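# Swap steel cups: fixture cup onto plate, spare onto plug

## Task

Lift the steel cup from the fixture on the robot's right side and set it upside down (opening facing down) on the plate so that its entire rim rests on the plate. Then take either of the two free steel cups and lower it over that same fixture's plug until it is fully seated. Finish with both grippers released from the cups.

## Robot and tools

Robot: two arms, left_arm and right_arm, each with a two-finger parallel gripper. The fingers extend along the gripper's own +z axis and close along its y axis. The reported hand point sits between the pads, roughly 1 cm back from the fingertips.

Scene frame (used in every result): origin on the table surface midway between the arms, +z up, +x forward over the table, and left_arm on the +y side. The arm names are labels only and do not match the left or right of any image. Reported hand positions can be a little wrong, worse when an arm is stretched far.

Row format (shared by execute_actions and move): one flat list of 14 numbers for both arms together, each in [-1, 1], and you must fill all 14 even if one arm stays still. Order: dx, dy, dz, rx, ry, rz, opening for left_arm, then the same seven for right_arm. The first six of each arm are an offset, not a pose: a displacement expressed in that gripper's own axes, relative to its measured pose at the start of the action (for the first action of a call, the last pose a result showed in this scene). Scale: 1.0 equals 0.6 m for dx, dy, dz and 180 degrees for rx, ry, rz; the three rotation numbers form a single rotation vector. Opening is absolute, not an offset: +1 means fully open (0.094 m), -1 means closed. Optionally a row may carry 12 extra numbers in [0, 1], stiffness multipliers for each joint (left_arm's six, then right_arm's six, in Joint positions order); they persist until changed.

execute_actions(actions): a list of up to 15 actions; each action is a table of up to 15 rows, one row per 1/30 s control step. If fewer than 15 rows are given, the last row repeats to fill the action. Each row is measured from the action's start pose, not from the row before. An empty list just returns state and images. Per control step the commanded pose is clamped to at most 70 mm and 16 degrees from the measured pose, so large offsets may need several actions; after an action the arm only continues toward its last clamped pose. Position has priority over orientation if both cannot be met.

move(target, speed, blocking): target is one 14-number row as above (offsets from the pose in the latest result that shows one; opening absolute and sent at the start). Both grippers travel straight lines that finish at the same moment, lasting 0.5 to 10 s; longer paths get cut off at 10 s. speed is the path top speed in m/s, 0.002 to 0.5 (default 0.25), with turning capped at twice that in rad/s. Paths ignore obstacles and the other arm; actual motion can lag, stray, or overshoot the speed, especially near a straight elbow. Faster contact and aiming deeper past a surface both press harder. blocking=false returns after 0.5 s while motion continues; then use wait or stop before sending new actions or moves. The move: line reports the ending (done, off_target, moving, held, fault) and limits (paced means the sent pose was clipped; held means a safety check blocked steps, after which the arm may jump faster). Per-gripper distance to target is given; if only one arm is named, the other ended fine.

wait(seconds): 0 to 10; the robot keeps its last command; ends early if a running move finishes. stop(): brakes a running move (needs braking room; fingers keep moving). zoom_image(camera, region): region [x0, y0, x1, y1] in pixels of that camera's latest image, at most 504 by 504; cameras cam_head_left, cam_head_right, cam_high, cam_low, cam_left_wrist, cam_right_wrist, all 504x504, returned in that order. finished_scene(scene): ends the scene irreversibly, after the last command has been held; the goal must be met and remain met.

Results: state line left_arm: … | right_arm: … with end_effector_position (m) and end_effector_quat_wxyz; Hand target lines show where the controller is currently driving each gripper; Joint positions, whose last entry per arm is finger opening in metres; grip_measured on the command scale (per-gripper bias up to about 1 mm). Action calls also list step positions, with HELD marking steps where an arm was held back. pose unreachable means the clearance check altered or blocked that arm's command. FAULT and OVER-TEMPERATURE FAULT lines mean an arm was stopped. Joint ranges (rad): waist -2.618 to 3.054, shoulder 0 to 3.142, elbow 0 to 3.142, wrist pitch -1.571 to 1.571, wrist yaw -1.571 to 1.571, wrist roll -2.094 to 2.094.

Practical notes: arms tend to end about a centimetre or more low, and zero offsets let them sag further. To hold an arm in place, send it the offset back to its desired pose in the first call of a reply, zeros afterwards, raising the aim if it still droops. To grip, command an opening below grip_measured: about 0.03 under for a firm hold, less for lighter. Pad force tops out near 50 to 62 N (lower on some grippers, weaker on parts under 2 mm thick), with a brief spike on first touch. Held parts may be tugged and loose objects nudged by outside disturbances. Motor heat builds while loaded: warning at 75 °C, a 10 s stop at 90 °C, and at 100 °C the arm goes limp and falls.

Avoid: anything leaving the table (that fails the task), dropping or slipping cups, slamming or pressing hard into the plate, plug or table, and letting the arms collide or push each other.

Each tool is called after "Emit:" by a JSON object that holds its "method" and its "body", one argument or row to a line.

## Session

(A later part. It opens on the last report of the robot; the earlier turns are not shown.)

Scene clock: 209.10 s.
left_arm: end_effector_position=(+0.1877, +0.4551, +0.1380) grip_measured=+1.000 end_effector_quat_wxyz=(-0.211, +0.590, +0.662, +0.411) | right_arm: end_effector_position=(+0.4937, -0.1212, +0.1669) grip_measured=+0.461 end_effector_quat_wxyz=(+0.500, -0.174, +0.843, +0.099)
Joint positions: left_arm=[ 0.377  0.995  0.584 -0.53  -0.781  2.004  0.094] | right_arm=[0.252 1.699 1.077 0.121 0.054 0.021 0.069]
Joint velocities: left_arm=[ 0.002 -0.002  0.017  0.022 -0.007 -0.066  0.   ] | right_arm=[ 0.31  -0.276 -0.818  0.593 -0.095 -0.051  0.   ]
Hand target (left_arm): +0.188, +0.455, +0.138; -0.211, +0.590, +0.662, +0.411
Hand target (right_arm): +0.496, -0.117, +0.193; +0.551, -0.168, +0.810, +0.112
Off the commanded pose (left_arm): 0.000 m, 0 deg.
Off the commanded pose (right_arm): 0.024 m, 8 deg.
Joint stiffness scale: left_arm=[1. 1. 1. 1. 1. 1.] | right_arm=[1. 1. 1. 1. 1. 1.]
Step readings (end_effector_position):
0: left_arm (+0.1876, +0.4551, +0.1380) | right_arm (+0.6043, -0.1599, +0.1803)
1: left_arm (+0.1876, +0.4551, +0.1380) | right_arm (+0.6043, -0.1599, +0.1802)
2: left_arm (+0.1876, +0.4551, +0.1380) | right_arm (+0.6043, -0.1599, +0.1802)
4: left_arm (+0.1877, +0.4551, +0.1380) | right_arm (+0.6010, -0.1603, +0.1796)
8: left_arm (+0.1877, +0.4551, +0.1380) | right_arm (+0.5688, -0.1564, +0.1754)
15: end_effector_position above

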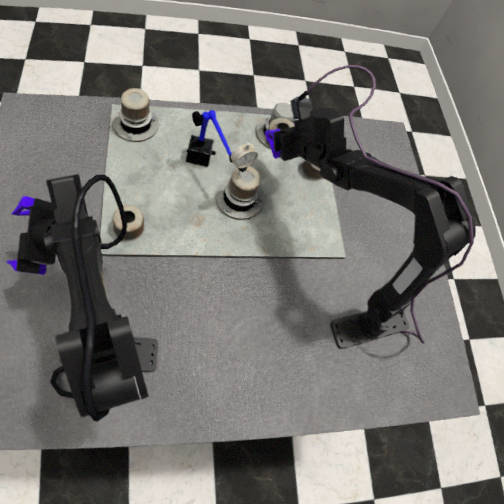

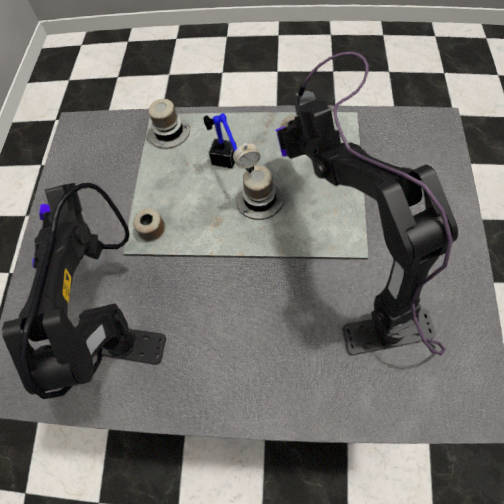

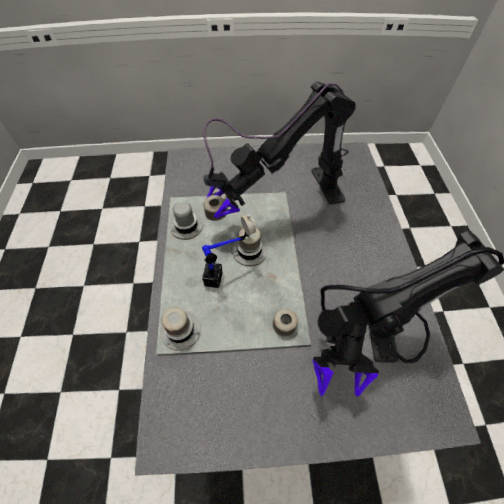

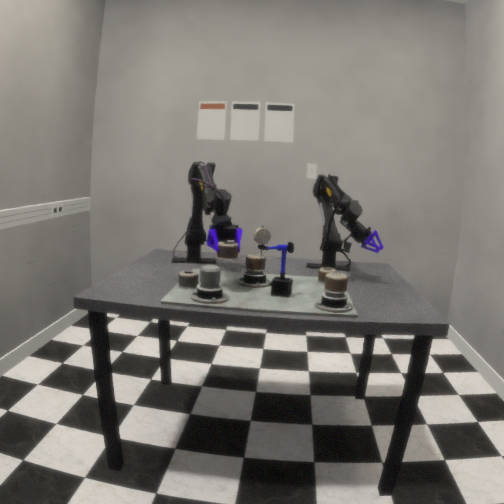

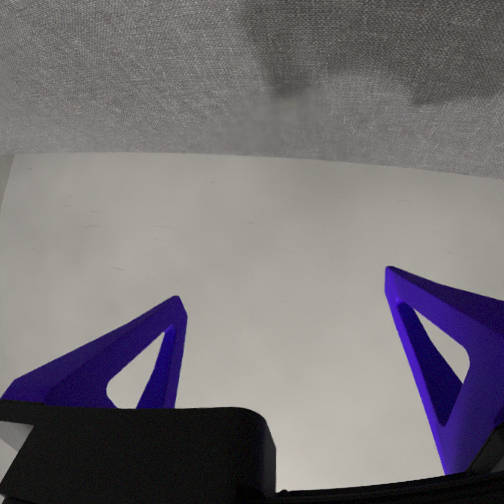

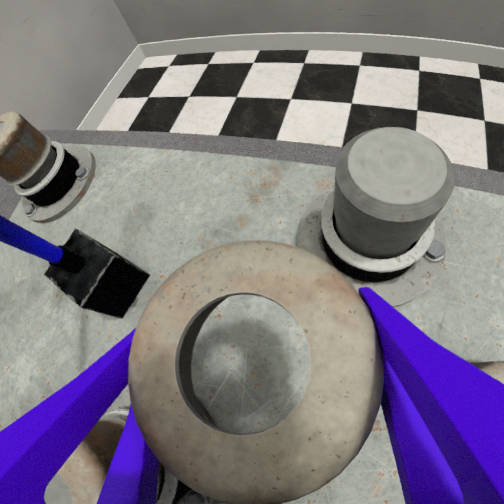

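Emit:
{"method": "execute_actions", "body": {
  "actions": []
}}

Scene clock: 210.53 s.
left_arm: end_effector_position=(+0.1877, +0.4551, +0.1380) grip_measured=+1.000 end_effector_quat_wxyz=(-0.211, +0.590, +0.662, +0.411) | right_arm: end_effector_position=(+0.4862, -0.1176, +0.1571) grip_measured=+0.461 end_effector_quat_wxyz=(+0.506, -0.179, +0.838, +0.104)
Joint positions: left_arm=[ 0.377  0.995  0.584 -0.53  -0.781  2.004  0.094] | right_arm=[0.265 1.695 1.015 0.193 0.053 0.021 0.069]
Joint velocities: left_arm=[-0.007  0.002  0.002  0.11   0.007  0.022  0.   ] | right_arm=[-0.012  0.007 -0.017  0.037  0.022 -0.022 -0.   ]
Hand target (left_arm): +0.188, +0.455, +0.138; -0.211, +0.590, +0.662, +0.411
Hand target (right_arm): +0.496, -0.117, +0.193; +0.551, -0.168, +0.810, +0.112
Off the commanded pose (left_arm): 0.000 m, 0 deg.
Off the commanded pose (right_arm): 0.035 m, 7 deg.
Joint stiffness scale: left_arm=[1. 1. 1. 1. 1. 1.] | right_arm=[1. 1. 1. 1. 1. 1.]

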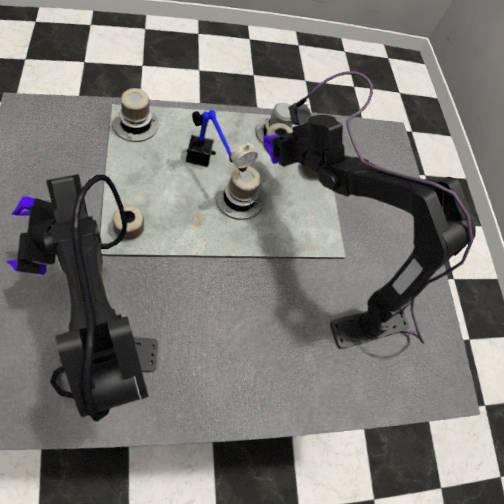

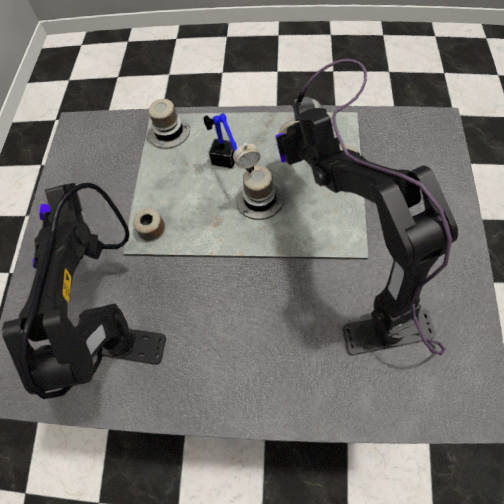

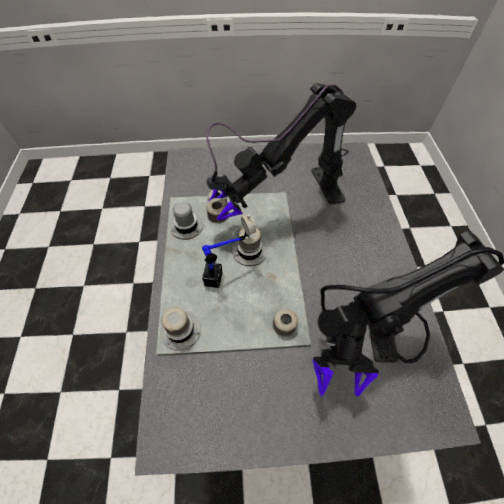

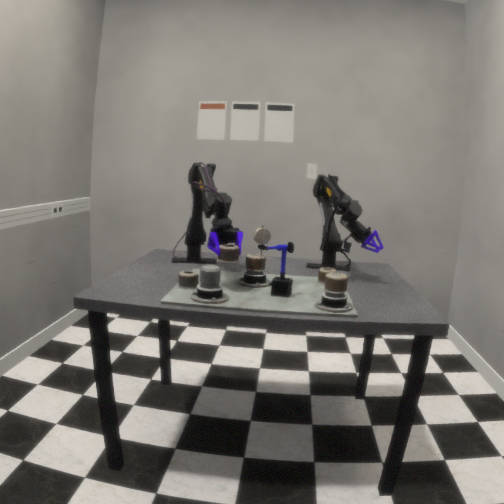

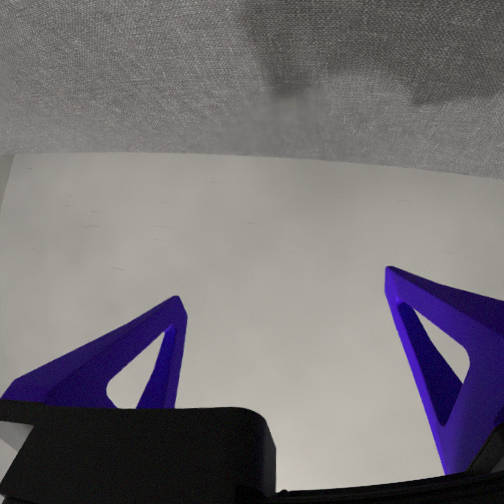

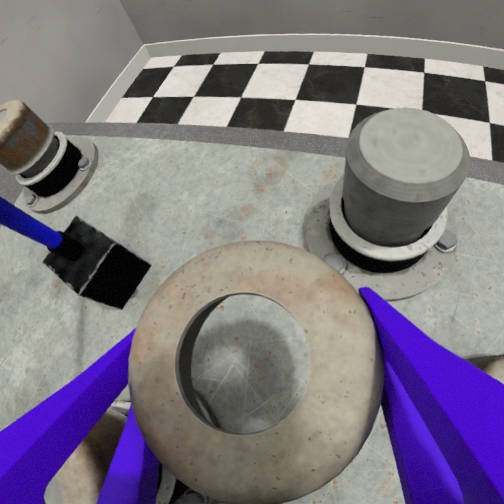

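Emit:
{"method": "execute_actions", "body": {
  "actions": [
    [[0,0,0,0,0,0,1,-0.0559,-0.0059,-0.0121,0.0022,-0.0352,0.0012,0.43],[0,0,0,0,0,0,1,-0.0492,-0.0057,-0.0082,0.0022,-0.0355,0.0011,0.43],[0,0,0,0,0,0,1,-0.0397,-0.0053,-0.0028,0.0021,-0.0358,0.0011,0.43],[0,0,0,0,0,0,1,-0.0276,-0.0049,0.0042,0.0020,-0.0360,0.0010,0.43],[0,0,0,0,0,0,1,-0.0140,-0.0043,0.0120,0.0019,-0.0360,0.0010,0.43],[0,0,0,0,0,0,1,-0.0005,-0.0038,0.0197,0.0017,-0.0360,0.0009,0.43],[0,0,0,0,0,0,1,0.0130,-0.0033,0.0275,0.0016,-0.0360,0.0008,0.43],[0,0,0,0,0,0,1,0.0265,-0.0028,0.0352,0.0015,-0.0358,0.0008,0.43],[0,0,0,0,0,0,1,0.0387,-0.0023,0.0422,0.0014,-0.0353,0.0007,0.43],[0,0,0,0,0,0,1,0.0495,-0.0019,0.0484,0.0012,-0.0345,0.0006,0.43],[0,0,0,0,0,0,1,0.0590,-0.0015,0.0538,0.0011,-0.0333,0.0006,0.43],[0,0,0,0,0,0,1,0.0671,-0.0012,0.0585,0.0011,-0.0318,0.0005,0.43],[0,0,0,0,0,0,1,0.0725,-0.0010,0.0616,0.0010,-0.0303,0.0005,0.43],[0,0,0,0,0,0,1,0.0752,-0.0009,0.0631,0.0010,-0.0292,0.0005,0.43],[0,0,0,0,0,0,1,0.0752,-0.0009,0.0631,0.0010,-0.0290,0.0005,0.43]]
  ]
}}

Scene clock: 244.53 s.
left_arm: end_effector_position=(+0.1877, +0.4550, +0.1380) grip_measured=+1.000 end_effector_quat_wxyz=(-0.211, +0.590, +0.662, +0.411) | right_arm: end_effector_position=(+0.4776, -0.1220, +0.0576) grip_measured=+0.461 end_effector_quat_wxyz=(+0.473, -0.184, +0.856, +0.095)
Joint positions: left_arm=[ 0.377  0.995  0.584 -0.53  -0.781  2.004  0.094] | right_arm=[0.265 1.891 0.863 0.463 0.054 0.021 0.069]
Joint velocities: left_arm=[ 0.012 -0.012 -0.002 -0.007  0.037  0.022  0.   ] | right_arm=[-0.007  0.295 -0.3    0.462 -0.007  0.051  0.   ]
Hand target (left_arm): +0.188, +0.455, +0.138; -0.211, +0.590, +0.662, +0.411
Hand target (right_arm): +0.494, -0.115, +0.100; +0.540, -0.172, +0.816, +0.110
Off the commanded pose (left_arm): 0.000 m, 0 deg.
Off the commanded pose (right_arm): 0.047 m, 10 deg.
Joint stiffness scale: left_arm=[1. 1. 1. 1. 1. 1.] | right_arm=[1. 1. 1. 1. 1. 1.]
Step readings (end_effector_position):
0: left_arm (+0.1877, +0.4551, +0.1380) | right_arm (+0.4887, -0.1163, +0.1545)
1: left_arm (+0.1877, +0.4551, +0.1380) | right_arm (+0.4887, -0.1163, +0.1545)
2: left_arm (+0.1877, +0.4550, +0.1380) | right_arm (+0.4886, -0.1164, +0.1542)
4: left_arm (+0.1877, +0.4550, +0.1380) | right_arm (+0.4881, -0.1166, +0.1531)
8: left_arm (+0.1877, +0.4550, +0.1380) | right_arm (+0.4873, -0.1170, +0.1348)
15: end_effector_position above

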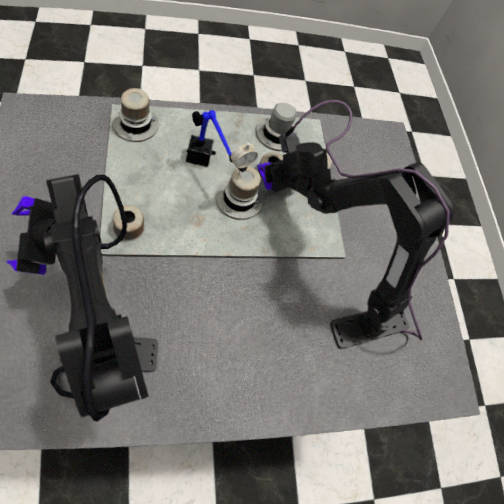

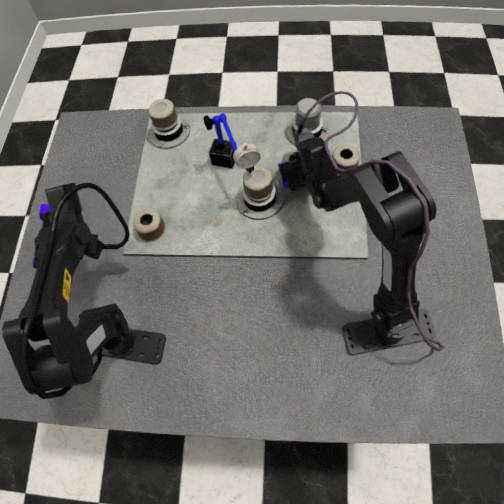

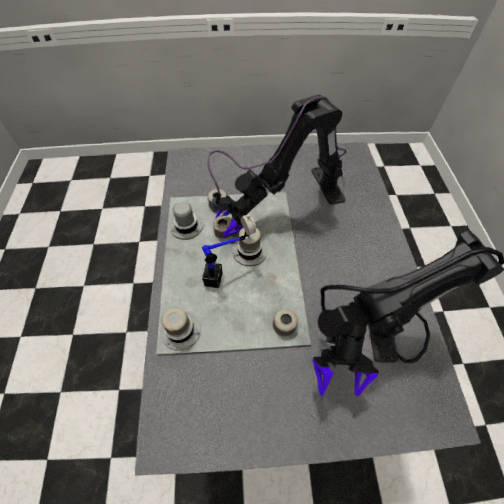

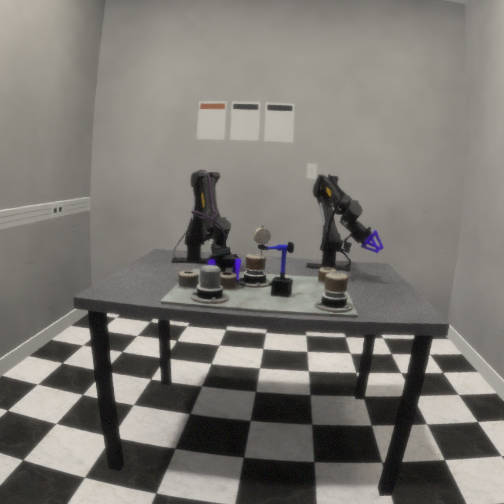

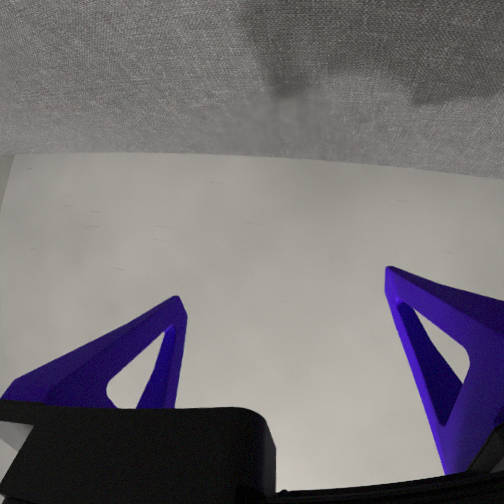

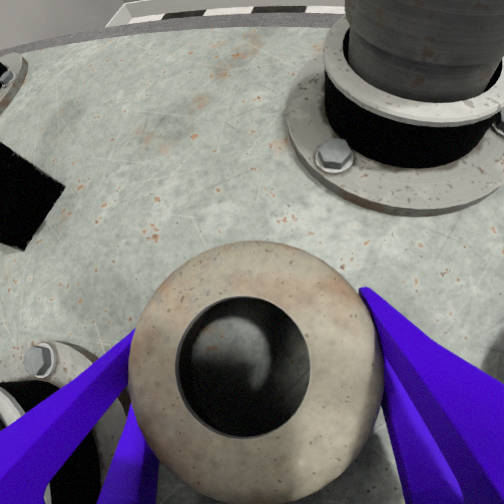

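Emit:
{"method": "execute_actions", "body": {
  "actions": []
}}

Scene clock: 245.90 s.
left_arm: end_effector_position=(+0.1877, +0.4550, +0.1379) grip_measured=+1.000 end_effector_quat_wxyz=(-0.210, +0.590, +0.662, +0.411) | right_arm: end_effector_position=(+0.4832, -0.1192, +0.0675) grip_measured=+0.461 end_effector_quat_wxyz=(+0.497, -0.180, +0.843, +0.102)
Joint positions: left_arm=[ 0.377  0.995  0.584 -0.53  -0.781  2.004  0.094] | right_arm=[0.265 1.894 0.855 0.532 0.054 0.022 0.069]
Joint velocities: left_arm=[ 0.007 -0.002  0.007 -0.007 -0.066 -0.051  0.   ] | right_arm=[-0.012  0.017 -0.007  0.007  0.037 -0.037 -0.   ]
Hand target (left_arm): +0.188, +0.455, +0.138; -0.211, +0.590, +0.662, +0.411
Hand target (right_arm): +0.494, -0.115, +0.100; +0.540, -0.172, +0.816, +0.110
Off the commanded pose (left_arm): 0.000 m, 0 deg.
Off the commanded pose (right_arm): 0.036 m, 6 deg.
Joint stiffness scale: left_arm=[1. 1. 1. 1. 1. 1.] | right_arm=[1. 1. 1. 1. 1. 1.]

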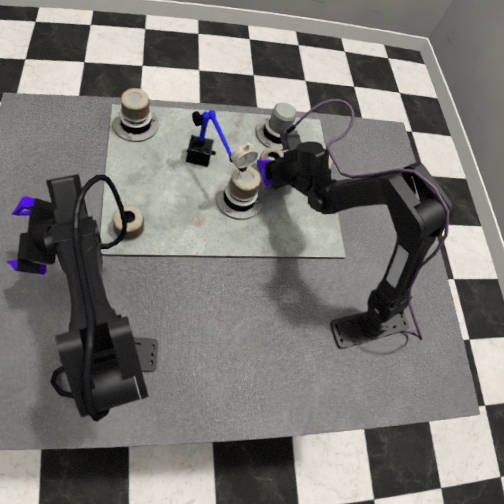

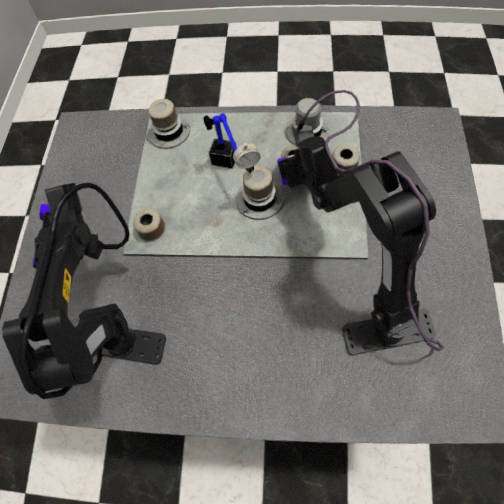

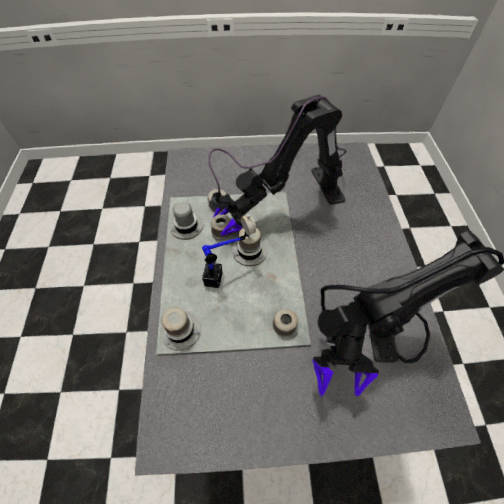

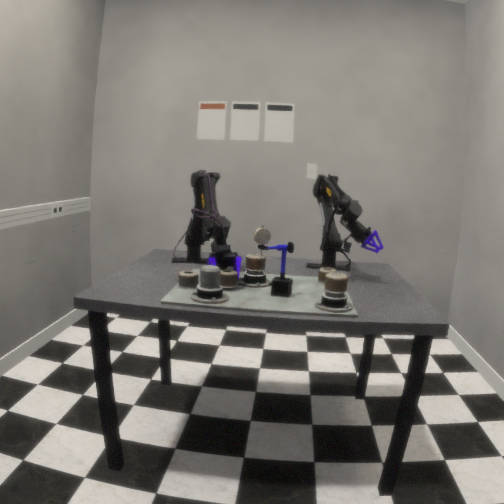

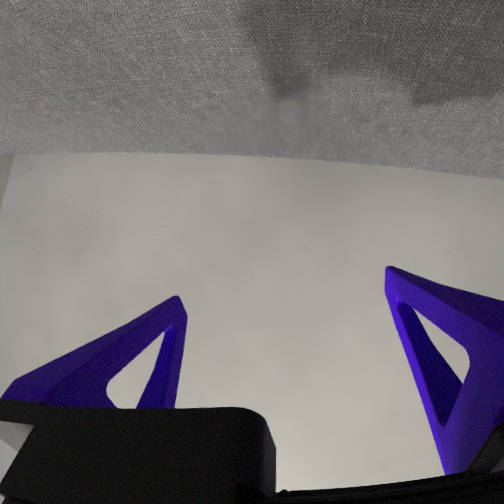

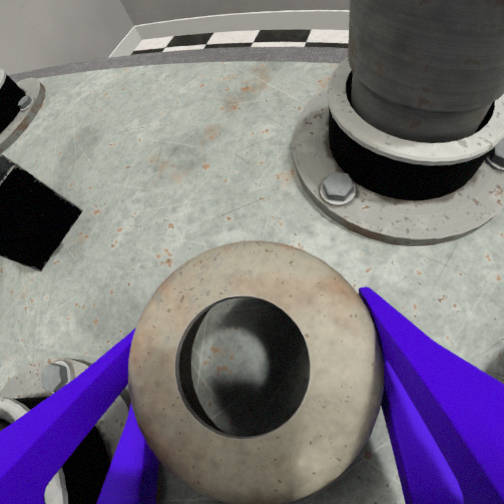

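Emit:
{"method": "execute_actions", "body": {
  "actions": [
    [[0,0,0,0,0,0,1,-0.0494,-0.001,-0.0055,0.0008,-0.0312,0.0004,0.43],[0,0,0,0,0,0,1,-0.0432,-0.001,-0.0019,0.0008,-0.0291,0.0004,0.43],[0,0,0,0,0,0,1,-0.0406,-0.001,-0.0003,0.0008,-0.0289,0.0004,0.43],[0,0,0,0,0,0,1,-0.0381,-0.001,0.0013,0.0008,-0.0287,0.0004,0.43],[0,0,0,0,0,0,1,-0.0355,-0.001,0.0028,0.0008,-0.0285,0.0004,0.43],[0,0,0,0,0,0,1,-0.0329,-0.001,0.0044,0.0008,-0.0283,0.0004,0.43],[0,0,0,0,0,0,1,-0.0304,-0.001,0.0060,0.0008,-0.0281,0.0004,0.43],[0,0,0,0,0,0,1,-0.0279,-0.001,0.0076,0.0008,-0.0280,0.0004,0.43],[0,0,0,0,0,0,1,-0.0252,-0.001,0.0091,0.0008,-0.0278,0.0004,0.43],[0,0,0,0,0,0,1,-0.0227,-0.001,0.0107,0.0008,-0.0276,0.0004,0.43],[0,0,0,0,0,0,1,-0.0202,-0.001,0.0123,0.0008,-0.0274,0.0004,0.43],[0,0,0,0,0,0,1,-0.0185,-0.001,0.0128,0.0008,-0.0265,0.0004,0.43],[0,0,0,0,0,0,1,-0.0160,-0.001,0.0130,0.0008,-0.0245,0.0004,0.44],[0,0,0,0,0,0,1,-0.0135,-0.001,0.0131,0.0008,-0.0225,0.0004,0.45],[0,0,0,0,0,0,1,-0.0118,-0.001,0.0131,0.0008,-0.0210,0.0004,0.45]]
  ]
}}

Scene clock: 272.07 s.
left_arm: end_effector_position=(+0.1878, +0.4550, +0.1379) grip_measured=+1.000 end_effector_quat_wxyz=(-0.210, +0.590, +0.662, +0.411) | right_arm: end_effector_position=(+0.4871, -0.1172, +0.0568) grip_measured=+0.463 end_effector_quat_wxyz=(+0.501, -0.179, +0.840, +0.103)
Joint positions: left_arm=[ 0.377  0.995  0.584 -0.53  -0.78   2.004  0.094] | right_arm=[0.265 1.944 0.855 0.592 0.054 0.022 0.069]
Joint velocities: left_arm=[ 0.007 -0.002 -0.012  0.051  0.007  0.022  0.   ] | right_arm=[-0.002  0.027 -0.002  0.022  0.022 -0.022  0.001]
Hand target (left_arm): +0.188, +0.455, +0.138; -0.210, +0.590, +0.662, +0.411
Hand target (right_arm): +0.492, -0.116, +0.070; +0.524, -0.175, +0.827, +0.107
Off the commanded pose (left_arm): 0.000 m, 0 deg.
Off the commanded pose (right_arm): 0.014 m, 3 deg.
Joint stiffness scale: left_arm=[1. 1. 1. 1. 1. 1.] | right_arm=[1. 1. 1. 1. 1. 1.]
Step readings (end_effector_position):
0: left_arm (+0.1877, +0.4550, +0.1379) | right_arm (+0.4832, -0.1192, +0.0675)
1: left_arm (+0.1877, +0.4550, +0.1379) | right_arm (+0.4832, -0.1192, +0.0676)
2: left_arm (+0.1877, +0.4550, +0.1379) | right_arm (+0.4833, -0.1191, +0.0678)
4: left_arm (+0.1877, +0.4550, +0.1379) | right_arm (+0.4839, -0.1188, +0.0684)
8: left_arm (+0.1878, +0.4550, +0.1379) | right_arm (+0.4855, -0.1180, +0.0644)
15: end_effector_position above

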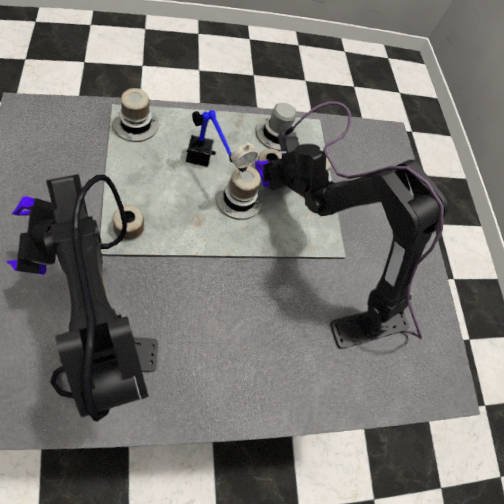

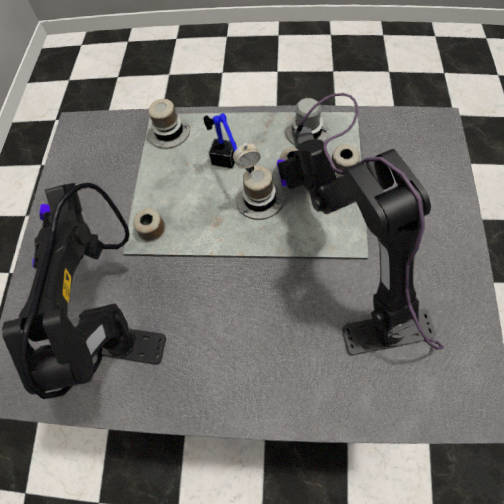

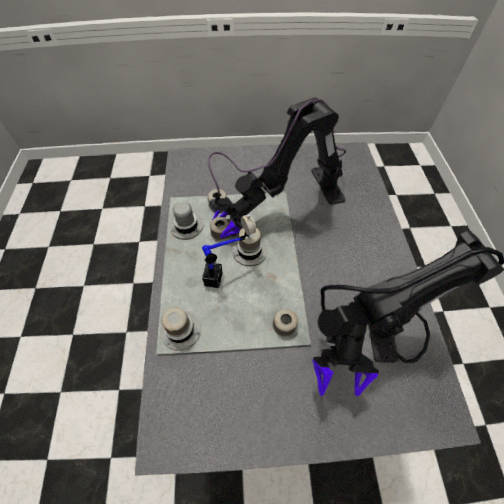

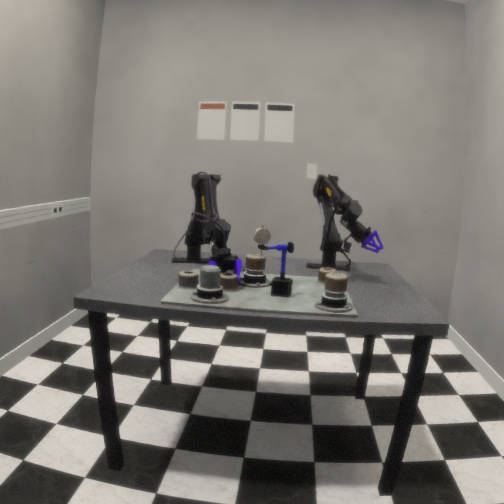

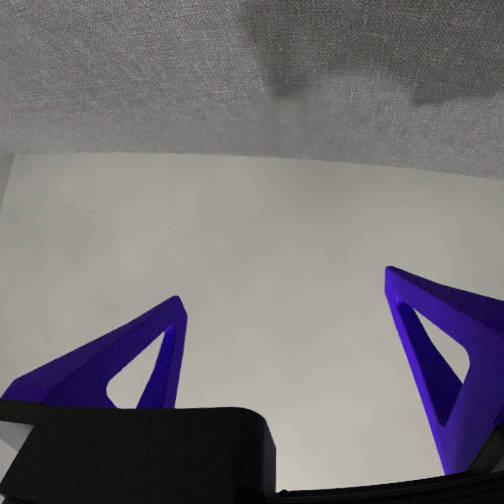

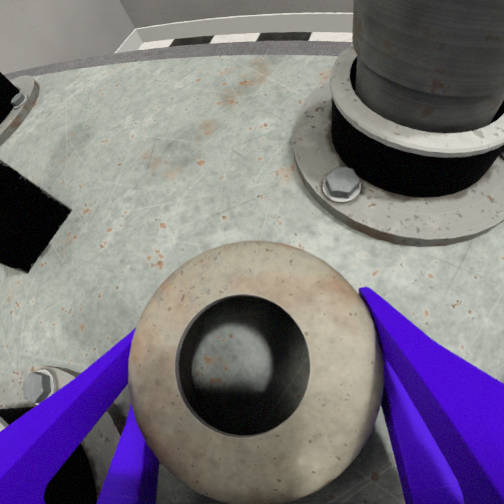

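Emit:
{"method": "execute_actions", "body": {
  "actions": [
    [[0,0,0,0,0,0,1,-0.0255,0,-0.0034,0,-0.0171,0,0.48],[0,0,0,0,0,0,1,-0.0279,0,-0.0038,0,-0.0171,0,0.54],[0,0,0,0,0,0,1,-0.0304,0,-0.0041,0,-0.0172,0,0.62],[0,0,0,0,0,0,1,-0.0330,0,-0.0046,0,-0.0172,0,0.70],[0,0,0,0,0,0,1,-0.0388,0,-0.0076,0,-0.0198,0,0.76],[0,0,0,0,0,0,1,-0.0461,0,-0.0113,0,-0.0230,0,0.8],[0,0,0,0,0,0,1,-0.0542,0,-0.0153,0,-0.0265,0,0.8],[0,0,0,0,0,0,1,-0.0629,0,-0.0198,0,-0.0304,0,0.8],[0,0,0,0,0,0,1,-0.0717,0,-0.0242,0,-0.0342,0,0.8],[0,0,0,0,0,0,1,-0.0805,0,-0.0287,0,-0.0381,0,0.8],[0,0,0,0,0,0,1,-0.0885,0,-0.0327,0,-0.0416,0,0.8],[0,0,0,0,0,0,1,-0.0958,0,-0.0364,0,-0.0448,0,0.82],[0,0,0,0,0,0,1,-0.1016,0,-0.0394,0,-0.0474,0,0.84],[0,0,0,0,0,0,1,-0.1060,0,-0.0416,0,-0.0493,0,0.86],[0,0,0,0,0,0,1,-0.1060,0,-0.0416,0,-0.0493,0,0.88]],
    [[0,0,0,0,0,0,1,-0.0560,-0.0019,-0.0181,0.0007,-0.0275,0.0003,0.9],[0,0,0,0,0,0,1,-0.0553,-0.0078,-0.0201,0.0029,-0.0278,0.0011,0.92],[0,0,0,0,0,0,1,-0.0541,-0.0175,-0.0236,0.0064,-0.0284,0.0025,0.94],[0,0,0,0,0,0,1,-0.0526,-0.0311,-0.0284,0.0114,-0.0292,0.0045,0.96],[0,0,0,0,0,0,1,-0.0505,-0.0486,-0.0346,0.0179,-0.0302,0.0071,0.98],[0,0,0,0,0,0,1,-0.0482,-0.0680,-0.0414,0.0250,-0.0313,0.0098,1],[0,0,0,0,0,0,1,-0.0457,-0.0893,-0.0490,0.0329,-0.0325,0.0128,1],[0,0,0,0,0,0,1,-0.0432,-0.1107,-0.0565,0.0408,-0.0337,0.0158,1],[0,0,0,0,0,0,1,-0.0407,-0.1321,-0.0640,0.0487,-0.0349,0.0188,1],[0,0,0,0,0,0,1,-0.0384,-0.1515,-0.0709,0.0559,-0.0361,0.0216,1],[0,0,0,0,0,0,1,-0.0366,-0.1670,-0.0764,0.0617,-0.0369,0.0238,1],[0,0,0,0,0,0,1,-0.0350,-0.1806,-0.0812,0.0667,-0.0377,0.0257,1],[0,0,0,0,0,0,1,-0.0341,-0.1884,-0.0839,0.0695,-0.0382,0.0268,1],[0,0,0,0,0,0,1,-0.0334,-0.1942,-0.0860,0.0717,-0.0385,0.0276,1],[0,0,0,0,0,0,1,-0.0334,-0.1942,-0.0860,0.0717,-0.0385,0.0276,1]]
  ]
}}

Scene clock: 332.63 s.
left_arm: end_effector_position=(+0.1879, +0.4549, +0.1378) grip_measured=+1.000 end_effector_quat_wxyz=(-0.210, +0.590, +0.662, +0.410) | right_arm: end_effector_position=(+0.5012, -0.2361, +0.1195) grip_measured=+0.999 end_effector_quat_wxyz=(+0.575, -0.071, +0.814, +0.050)
Joint positions: left_arm=[ 0.377  0.995  0.584 -0.53  -0.78   2.004  0.094] | right_arm=[0.029 1.728 0.711 0.675 0.061 0.021 0.094]
Joint velocities: left_arm=[ 0.007  0.007 -0.012 -0.11  -0.037 -0.022  0.   ] | right_arm=[-0.344 -0.085 -0.125  0.037  0.007 -0.051 -0.   ]
Hand target (left_arm): +0.188, +0.455, +0.138; -0.210, +0.590, +0.662, +0.410
Hand target (right_arm): +0.502, -0.238, +0.141; +0.600, -0.069, +0.795, +0.052
Off the commanded pose (left_arm): 0.000 m, 0 deg.
Off the commanded pose (right_arm): 0.021 m, 4 deg.
Joint stiffness scale: left_arm=[1. 1. 1. 1. 1. 1.] | right_arm=[1. 1. 1. 1. 1. 1.]
Step readings (end_effector_position; steps 1 to 15: 1st action; 16 to 30: 2nd action):
0: left_arm (+0.1878, +0.4550, +0.1379) | right_arm (+0.4872, -0.1171, +0.0566)
1: left_arm (+0.1878, +0.4550, +0.1379) | right_arm (+0.4872, -0.1171, +0.0566)
2: left_arm (+0.1878, +0.4550, +0.1379) | right_arm (+0.4872, -0.1171, +0.0566)
4: left_arm (+0.1878, +0.4550, +0.1379) | right_arm (+0.4876, -0.1169, +0.0576)
8: left_arm (+0.1878, +0.4549, +0.1378) | right_arm (+0.4882, -0.1166, +0.0620)
15: left_arm (+0.1878, +0.4549, +0.1378) | right_arm (+0.4913, -0.1150, +0.1023)
16: left_arm (+0.1878, +0.4549, +0.1378) | right_arm (+0.4916, -0.1148, +0.1075)
17: left_arm (+0.1878, +0.4549, +0.1378) | right_arm (+0.4917, -0.1148, +0.1119)
19: left_arm (+0.1879, +0.4549, +0.1378) | right_arm (+0.4925, -0.1163, +0.1206)
23: left_arm (+0.1879, +0.4549, +0.1378) | right_arm (+0.4950, -0.1463, +0.1275)
30: end_effector_position above

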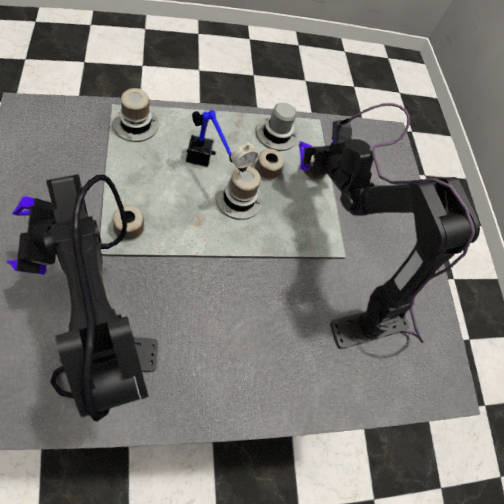

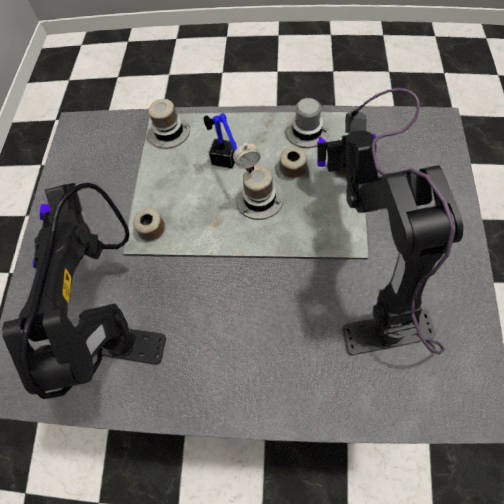

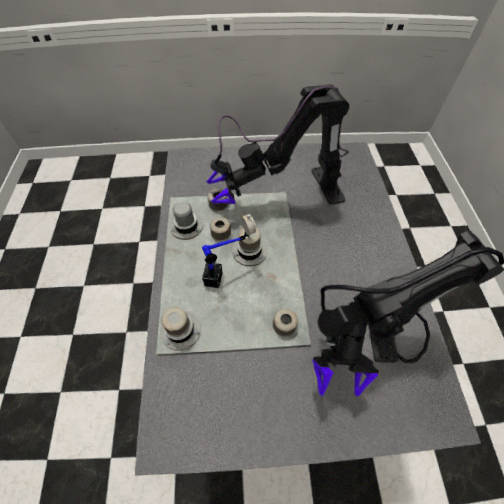

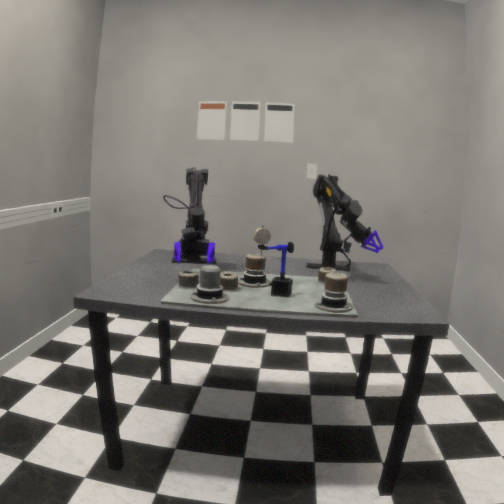

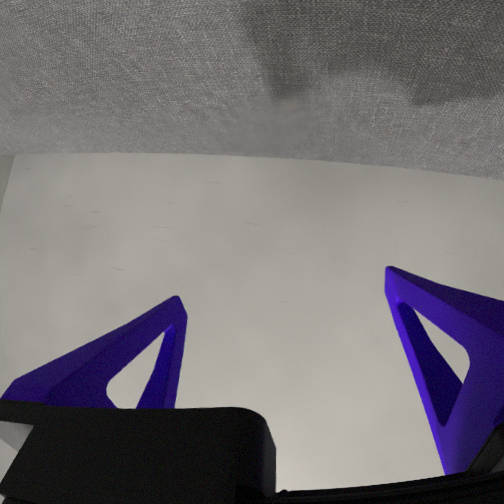

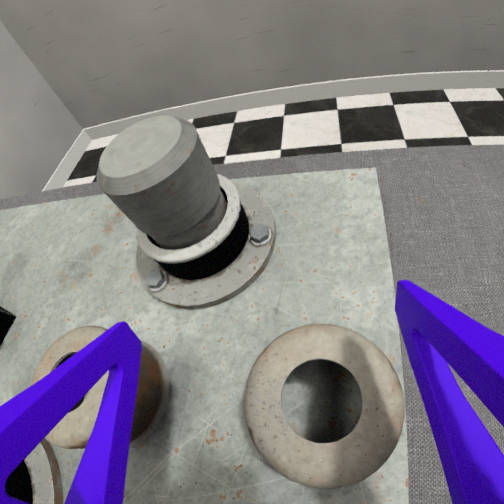

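Emit:
{"method": "execute_actions", "body": {
  "actions": []
}}

Emit:
{"method": "zoom_image", "body": {
  "camera": "cam_right_wrist",
  "region": [200, 284, 420, 504]
}}

Emit:
{"method": "zoom_image", "body": {
  "camera": "cam_low",
  "region": [155, 215, 255, 315]
}}

Scene clock: 334.63 s.
left_arm: end_effector_position=(+0.1879, +0.4549, +0.1378) grip_measured=+1.000 end_effector_quat_wxyz=(-0.210, +0.590, +0.662, +0.410) | right_arm: end_effector_position=(+0.5027, -0.2407, +0.1250) grip_measured=+0.999 end_effector_quat_wxyz=(+0.583, -0.066, +0.808, +0.048)
Joint positions: left_arm=[ 0.377  0.995  0.584 -0.53  -0.78   2.004  0.094] | right_arm=[0.018 1.722 0.708 0.693 0.059 0.021 0.094]
Joint velocities: left_arm=[ 0.007 -0.007  0.007  0.007  0.022  0.037  0.   ] | right_arm=[ 0.007 -0.002 -0.012  0.081 -0.095  0.037 -0.   ]
Hand target (left_arm): +0.188, +0.455, +0.138; -0.210, +0.590, +0.662, +0.410
Hand target (right_arm): +0.502, -0.238, +0.141; +0.601, -0.069, +0.795, +0.052
Off the commanded pose (left_arm): 0.000 m, 0 deg.
Off the commanded pose (right_arm): 0.016 m, 3 deg.
Joint stiffness scale: left_arm=[1. 1. 1. 1. 1. 1.] | right_arm=[1. 1. 1. 1. 1. 1.]

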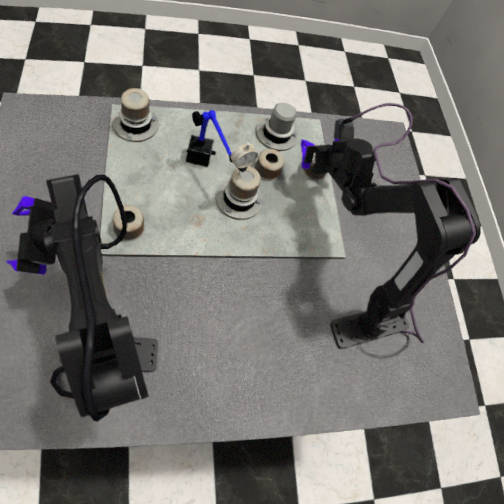

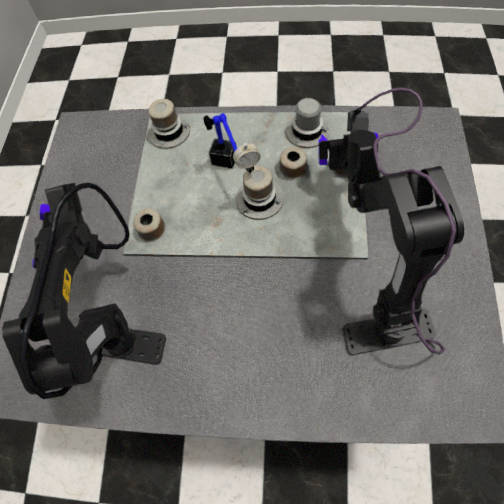

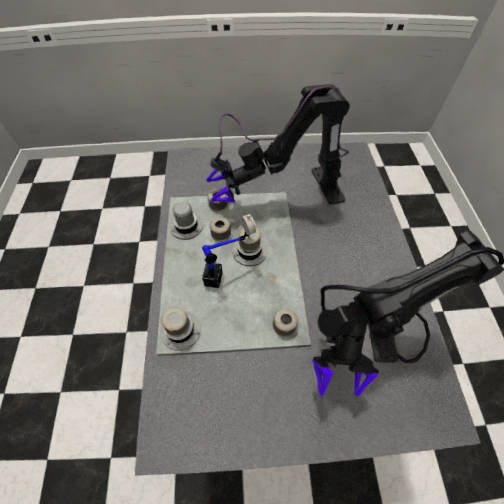

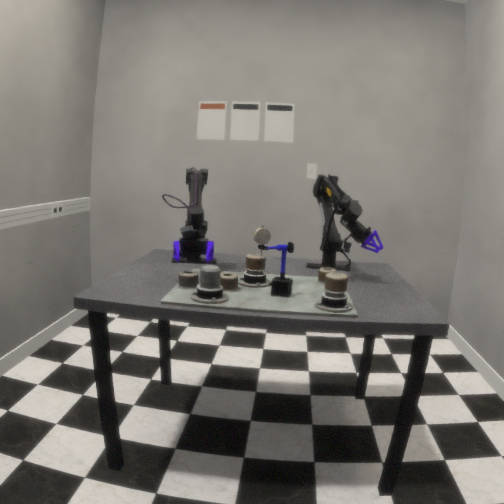

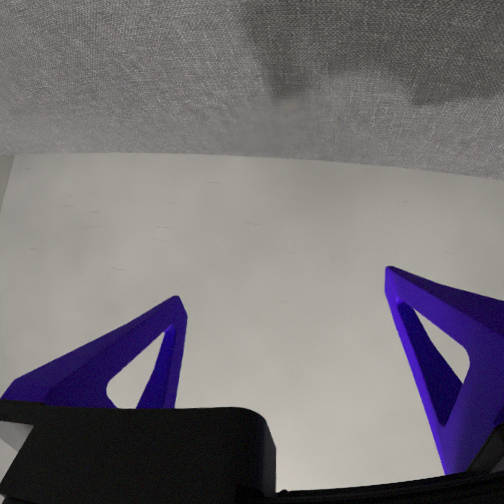

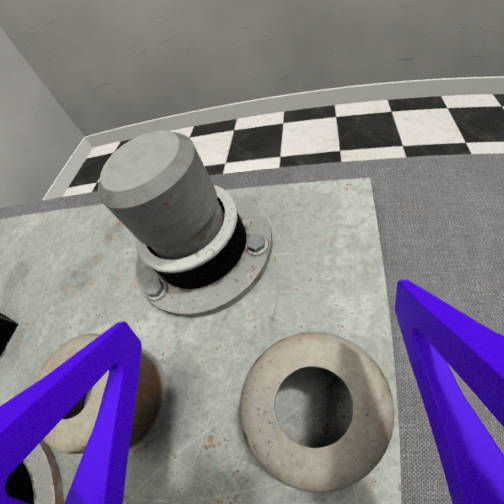

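Region (200, 284, 420, 504) of cam_right_wrist's 504x504 image, scaled by 2.291, with more detail than that image has.

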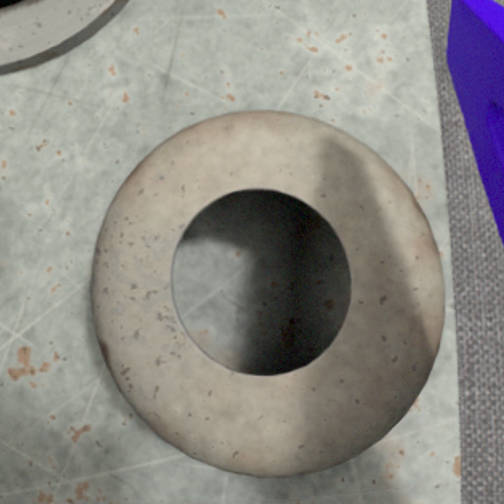

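Region (155, 215, 255, 315) of cam_low's 504x504 image, scaled by 5.040, with more detail than that image has.

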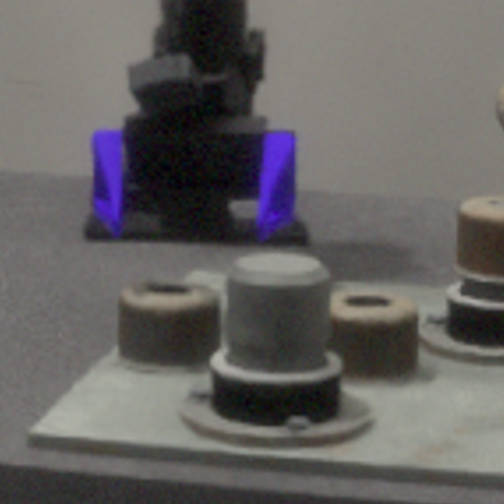

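Emit:
{"method": "execute_actions", "body": {
  "actions": [
    [[0,0,0,0,0,0,1,-0.0200,-0.0016,-0.0075,0.0005,-0.0114,0.0004,1],[0,0,0,0,0,0,1,-0.0134,-0.0078,-0.0058,0.0028,-0.0085,0.0008,1],[0,0,0,0,0,0,1,-0.0042,-0.0124,-0.0035,0.0045,-0.0045,0.0012,1],[0,0,0,0,0,0,1,0.0064,-0.0164,-0.0009,0.0060,0.0001,0.0015,1],[0,0,0,0,0,0,1,0.0182,-0.0198,0.0019,0.0073,0.0053,0.0017,1],[0,0,0,0,0,0,1,0.0313,-0.0226,0.0048,0.0083,0.0111,0.0019,1],[0,0,0,0,0,0,1,0.0445,-0.0248,0.0076,0.0091,0.0168,0.0020,1],[0,0,0,0,0,0,1,0.0576,-0.0263,0.0101,0.0097,0.0226,0.0021,1],[0,0,0,0,0,0,1,0.0695,-0.0263,0.0123,0.0097,0.0278,0.0021,1],[0,0,0,0,0,0,1,0.0800,-0.0263,0.0141,0.0097,0.0324,0.0021,0.96],[0,0,0,0,0,0,1,0.0892,-0.0263,0.0157,0.0097,0.0364,0.0021,0.92],[0,0,0,0,0,0,1,0.0971,-0.0263,0.0169,0.0097,0.0399,0.0021,0.87],[0,0,0,0,0,0,1,0.1024,-0.0263,0.0177,0.0097,0.0422,0.0021,0.82],[0,0,0,0,0,0,1,0.1063,-0.0263,0.0183,0.0097,0.0439,0.0021,0.77],[0,0,0,0,0,0,1,0.1063,-0.0263,0.0183,0.0097,0.0439,0.0021,0.72]]
  ]
}}

Scene clock: 370.57 s.
left_arm: end_effector_position=(+0.1879, +0.4548, +0.1378) grip_measured=+1.000 end_effector_quat_wxyz=(-0.210, +0.591, +0.662, +0.410) | right_arm: end_effector_position=(+0.4943, -0.2538, +0.0602) grip_measured=+0.745 end_effector_quat_wxyz=(+0.524, -0.062, +0.849, +0.034)
Joint positions: left_arm=[ 0.377  0.995  0.584 -0.53  -0.779  2.004  0.094] | right_arm=[-0.005  1.843  0.68   0.697  0.059  0.021  0.082]
Joint velocities: left_arm=[-0.012  0.017 -0.007  0.066  0.007  0.051  0.   ] | right_arm=[-0.017  0.256 -0.051 -0.022  0.037 -0.037 -0.045]
Hand target (left_arm): +0.188, +0.455, +0.138; -0.210, +0.590, +0.662, +0.410
Hand target (right_arm): +0.495, -0.258, +0.060; +0.527, -0.058, +0.847, +0.033
Off the commanded pose (left_arm): 0.000 m, 0 deg.
Off the commanded pose (right_arm): 0.004 m, 1 deg.
Joint stiffness scale: left_arm=[1. 1. 1. 1. 1. 1.] | right_arm=[1. 1. 1. 1. 1. 1.]
Step readings (end_effector_position):
0: left_arm (+0.1879, +0.4549, +0.1378) | right_arm (+0.5027, -0.2407, +0.1250)
1: left_arm (+0.1879, +0.4549, +0.1378) | right_arm (+0.5027, -0.2407, +0.1250)
2: left_arm (+0.1879, +0.4548, +0.1378) | right_arm (+0.5027, -0.2407, +0.1250)
4: left_arm (+0.1879, +0.4548, +0.1378) | right_arm (+0.5028, -0.2411, +0.1250)
8: left_arm (+0.1879, +0.4548, +0.1378) | right_arm (+0.5042, -0.2479, +0.1151)
15: end_effector_position above

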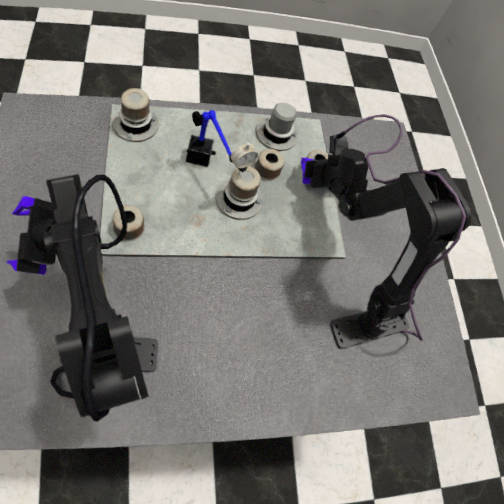

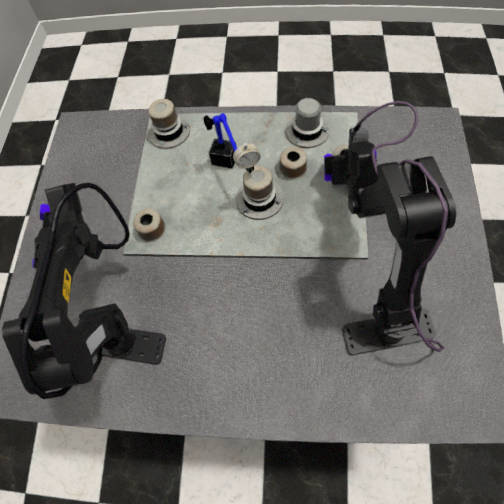

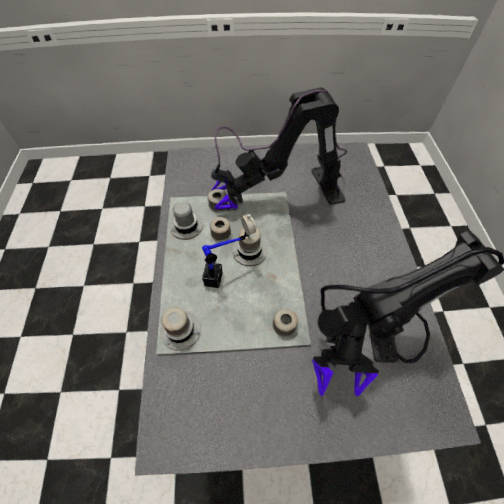

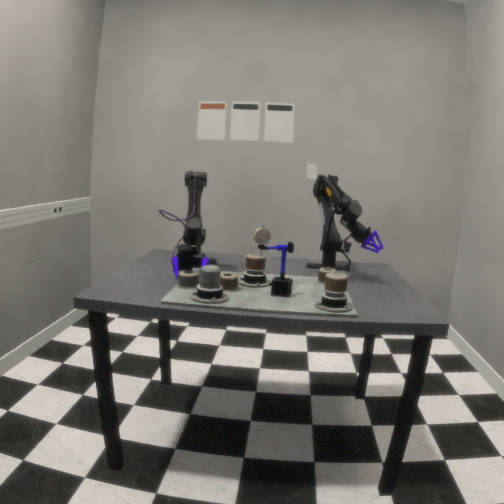

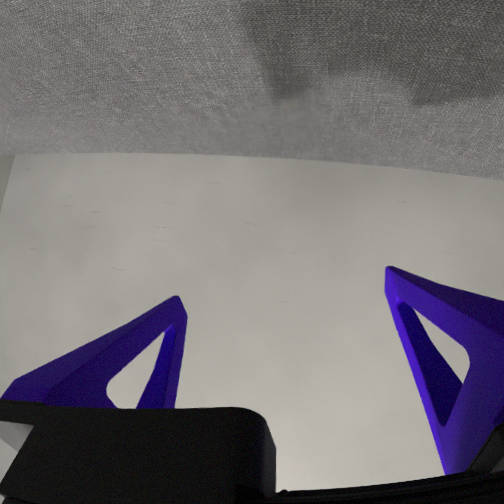

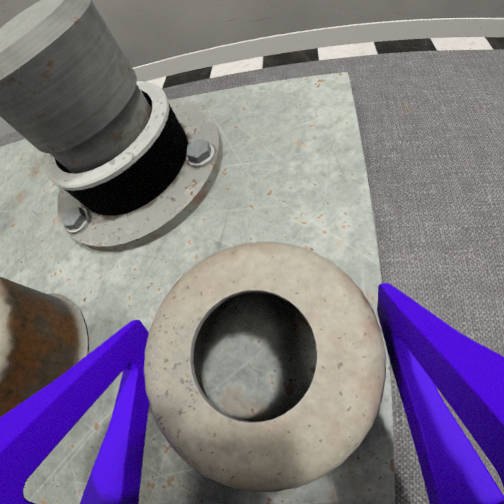

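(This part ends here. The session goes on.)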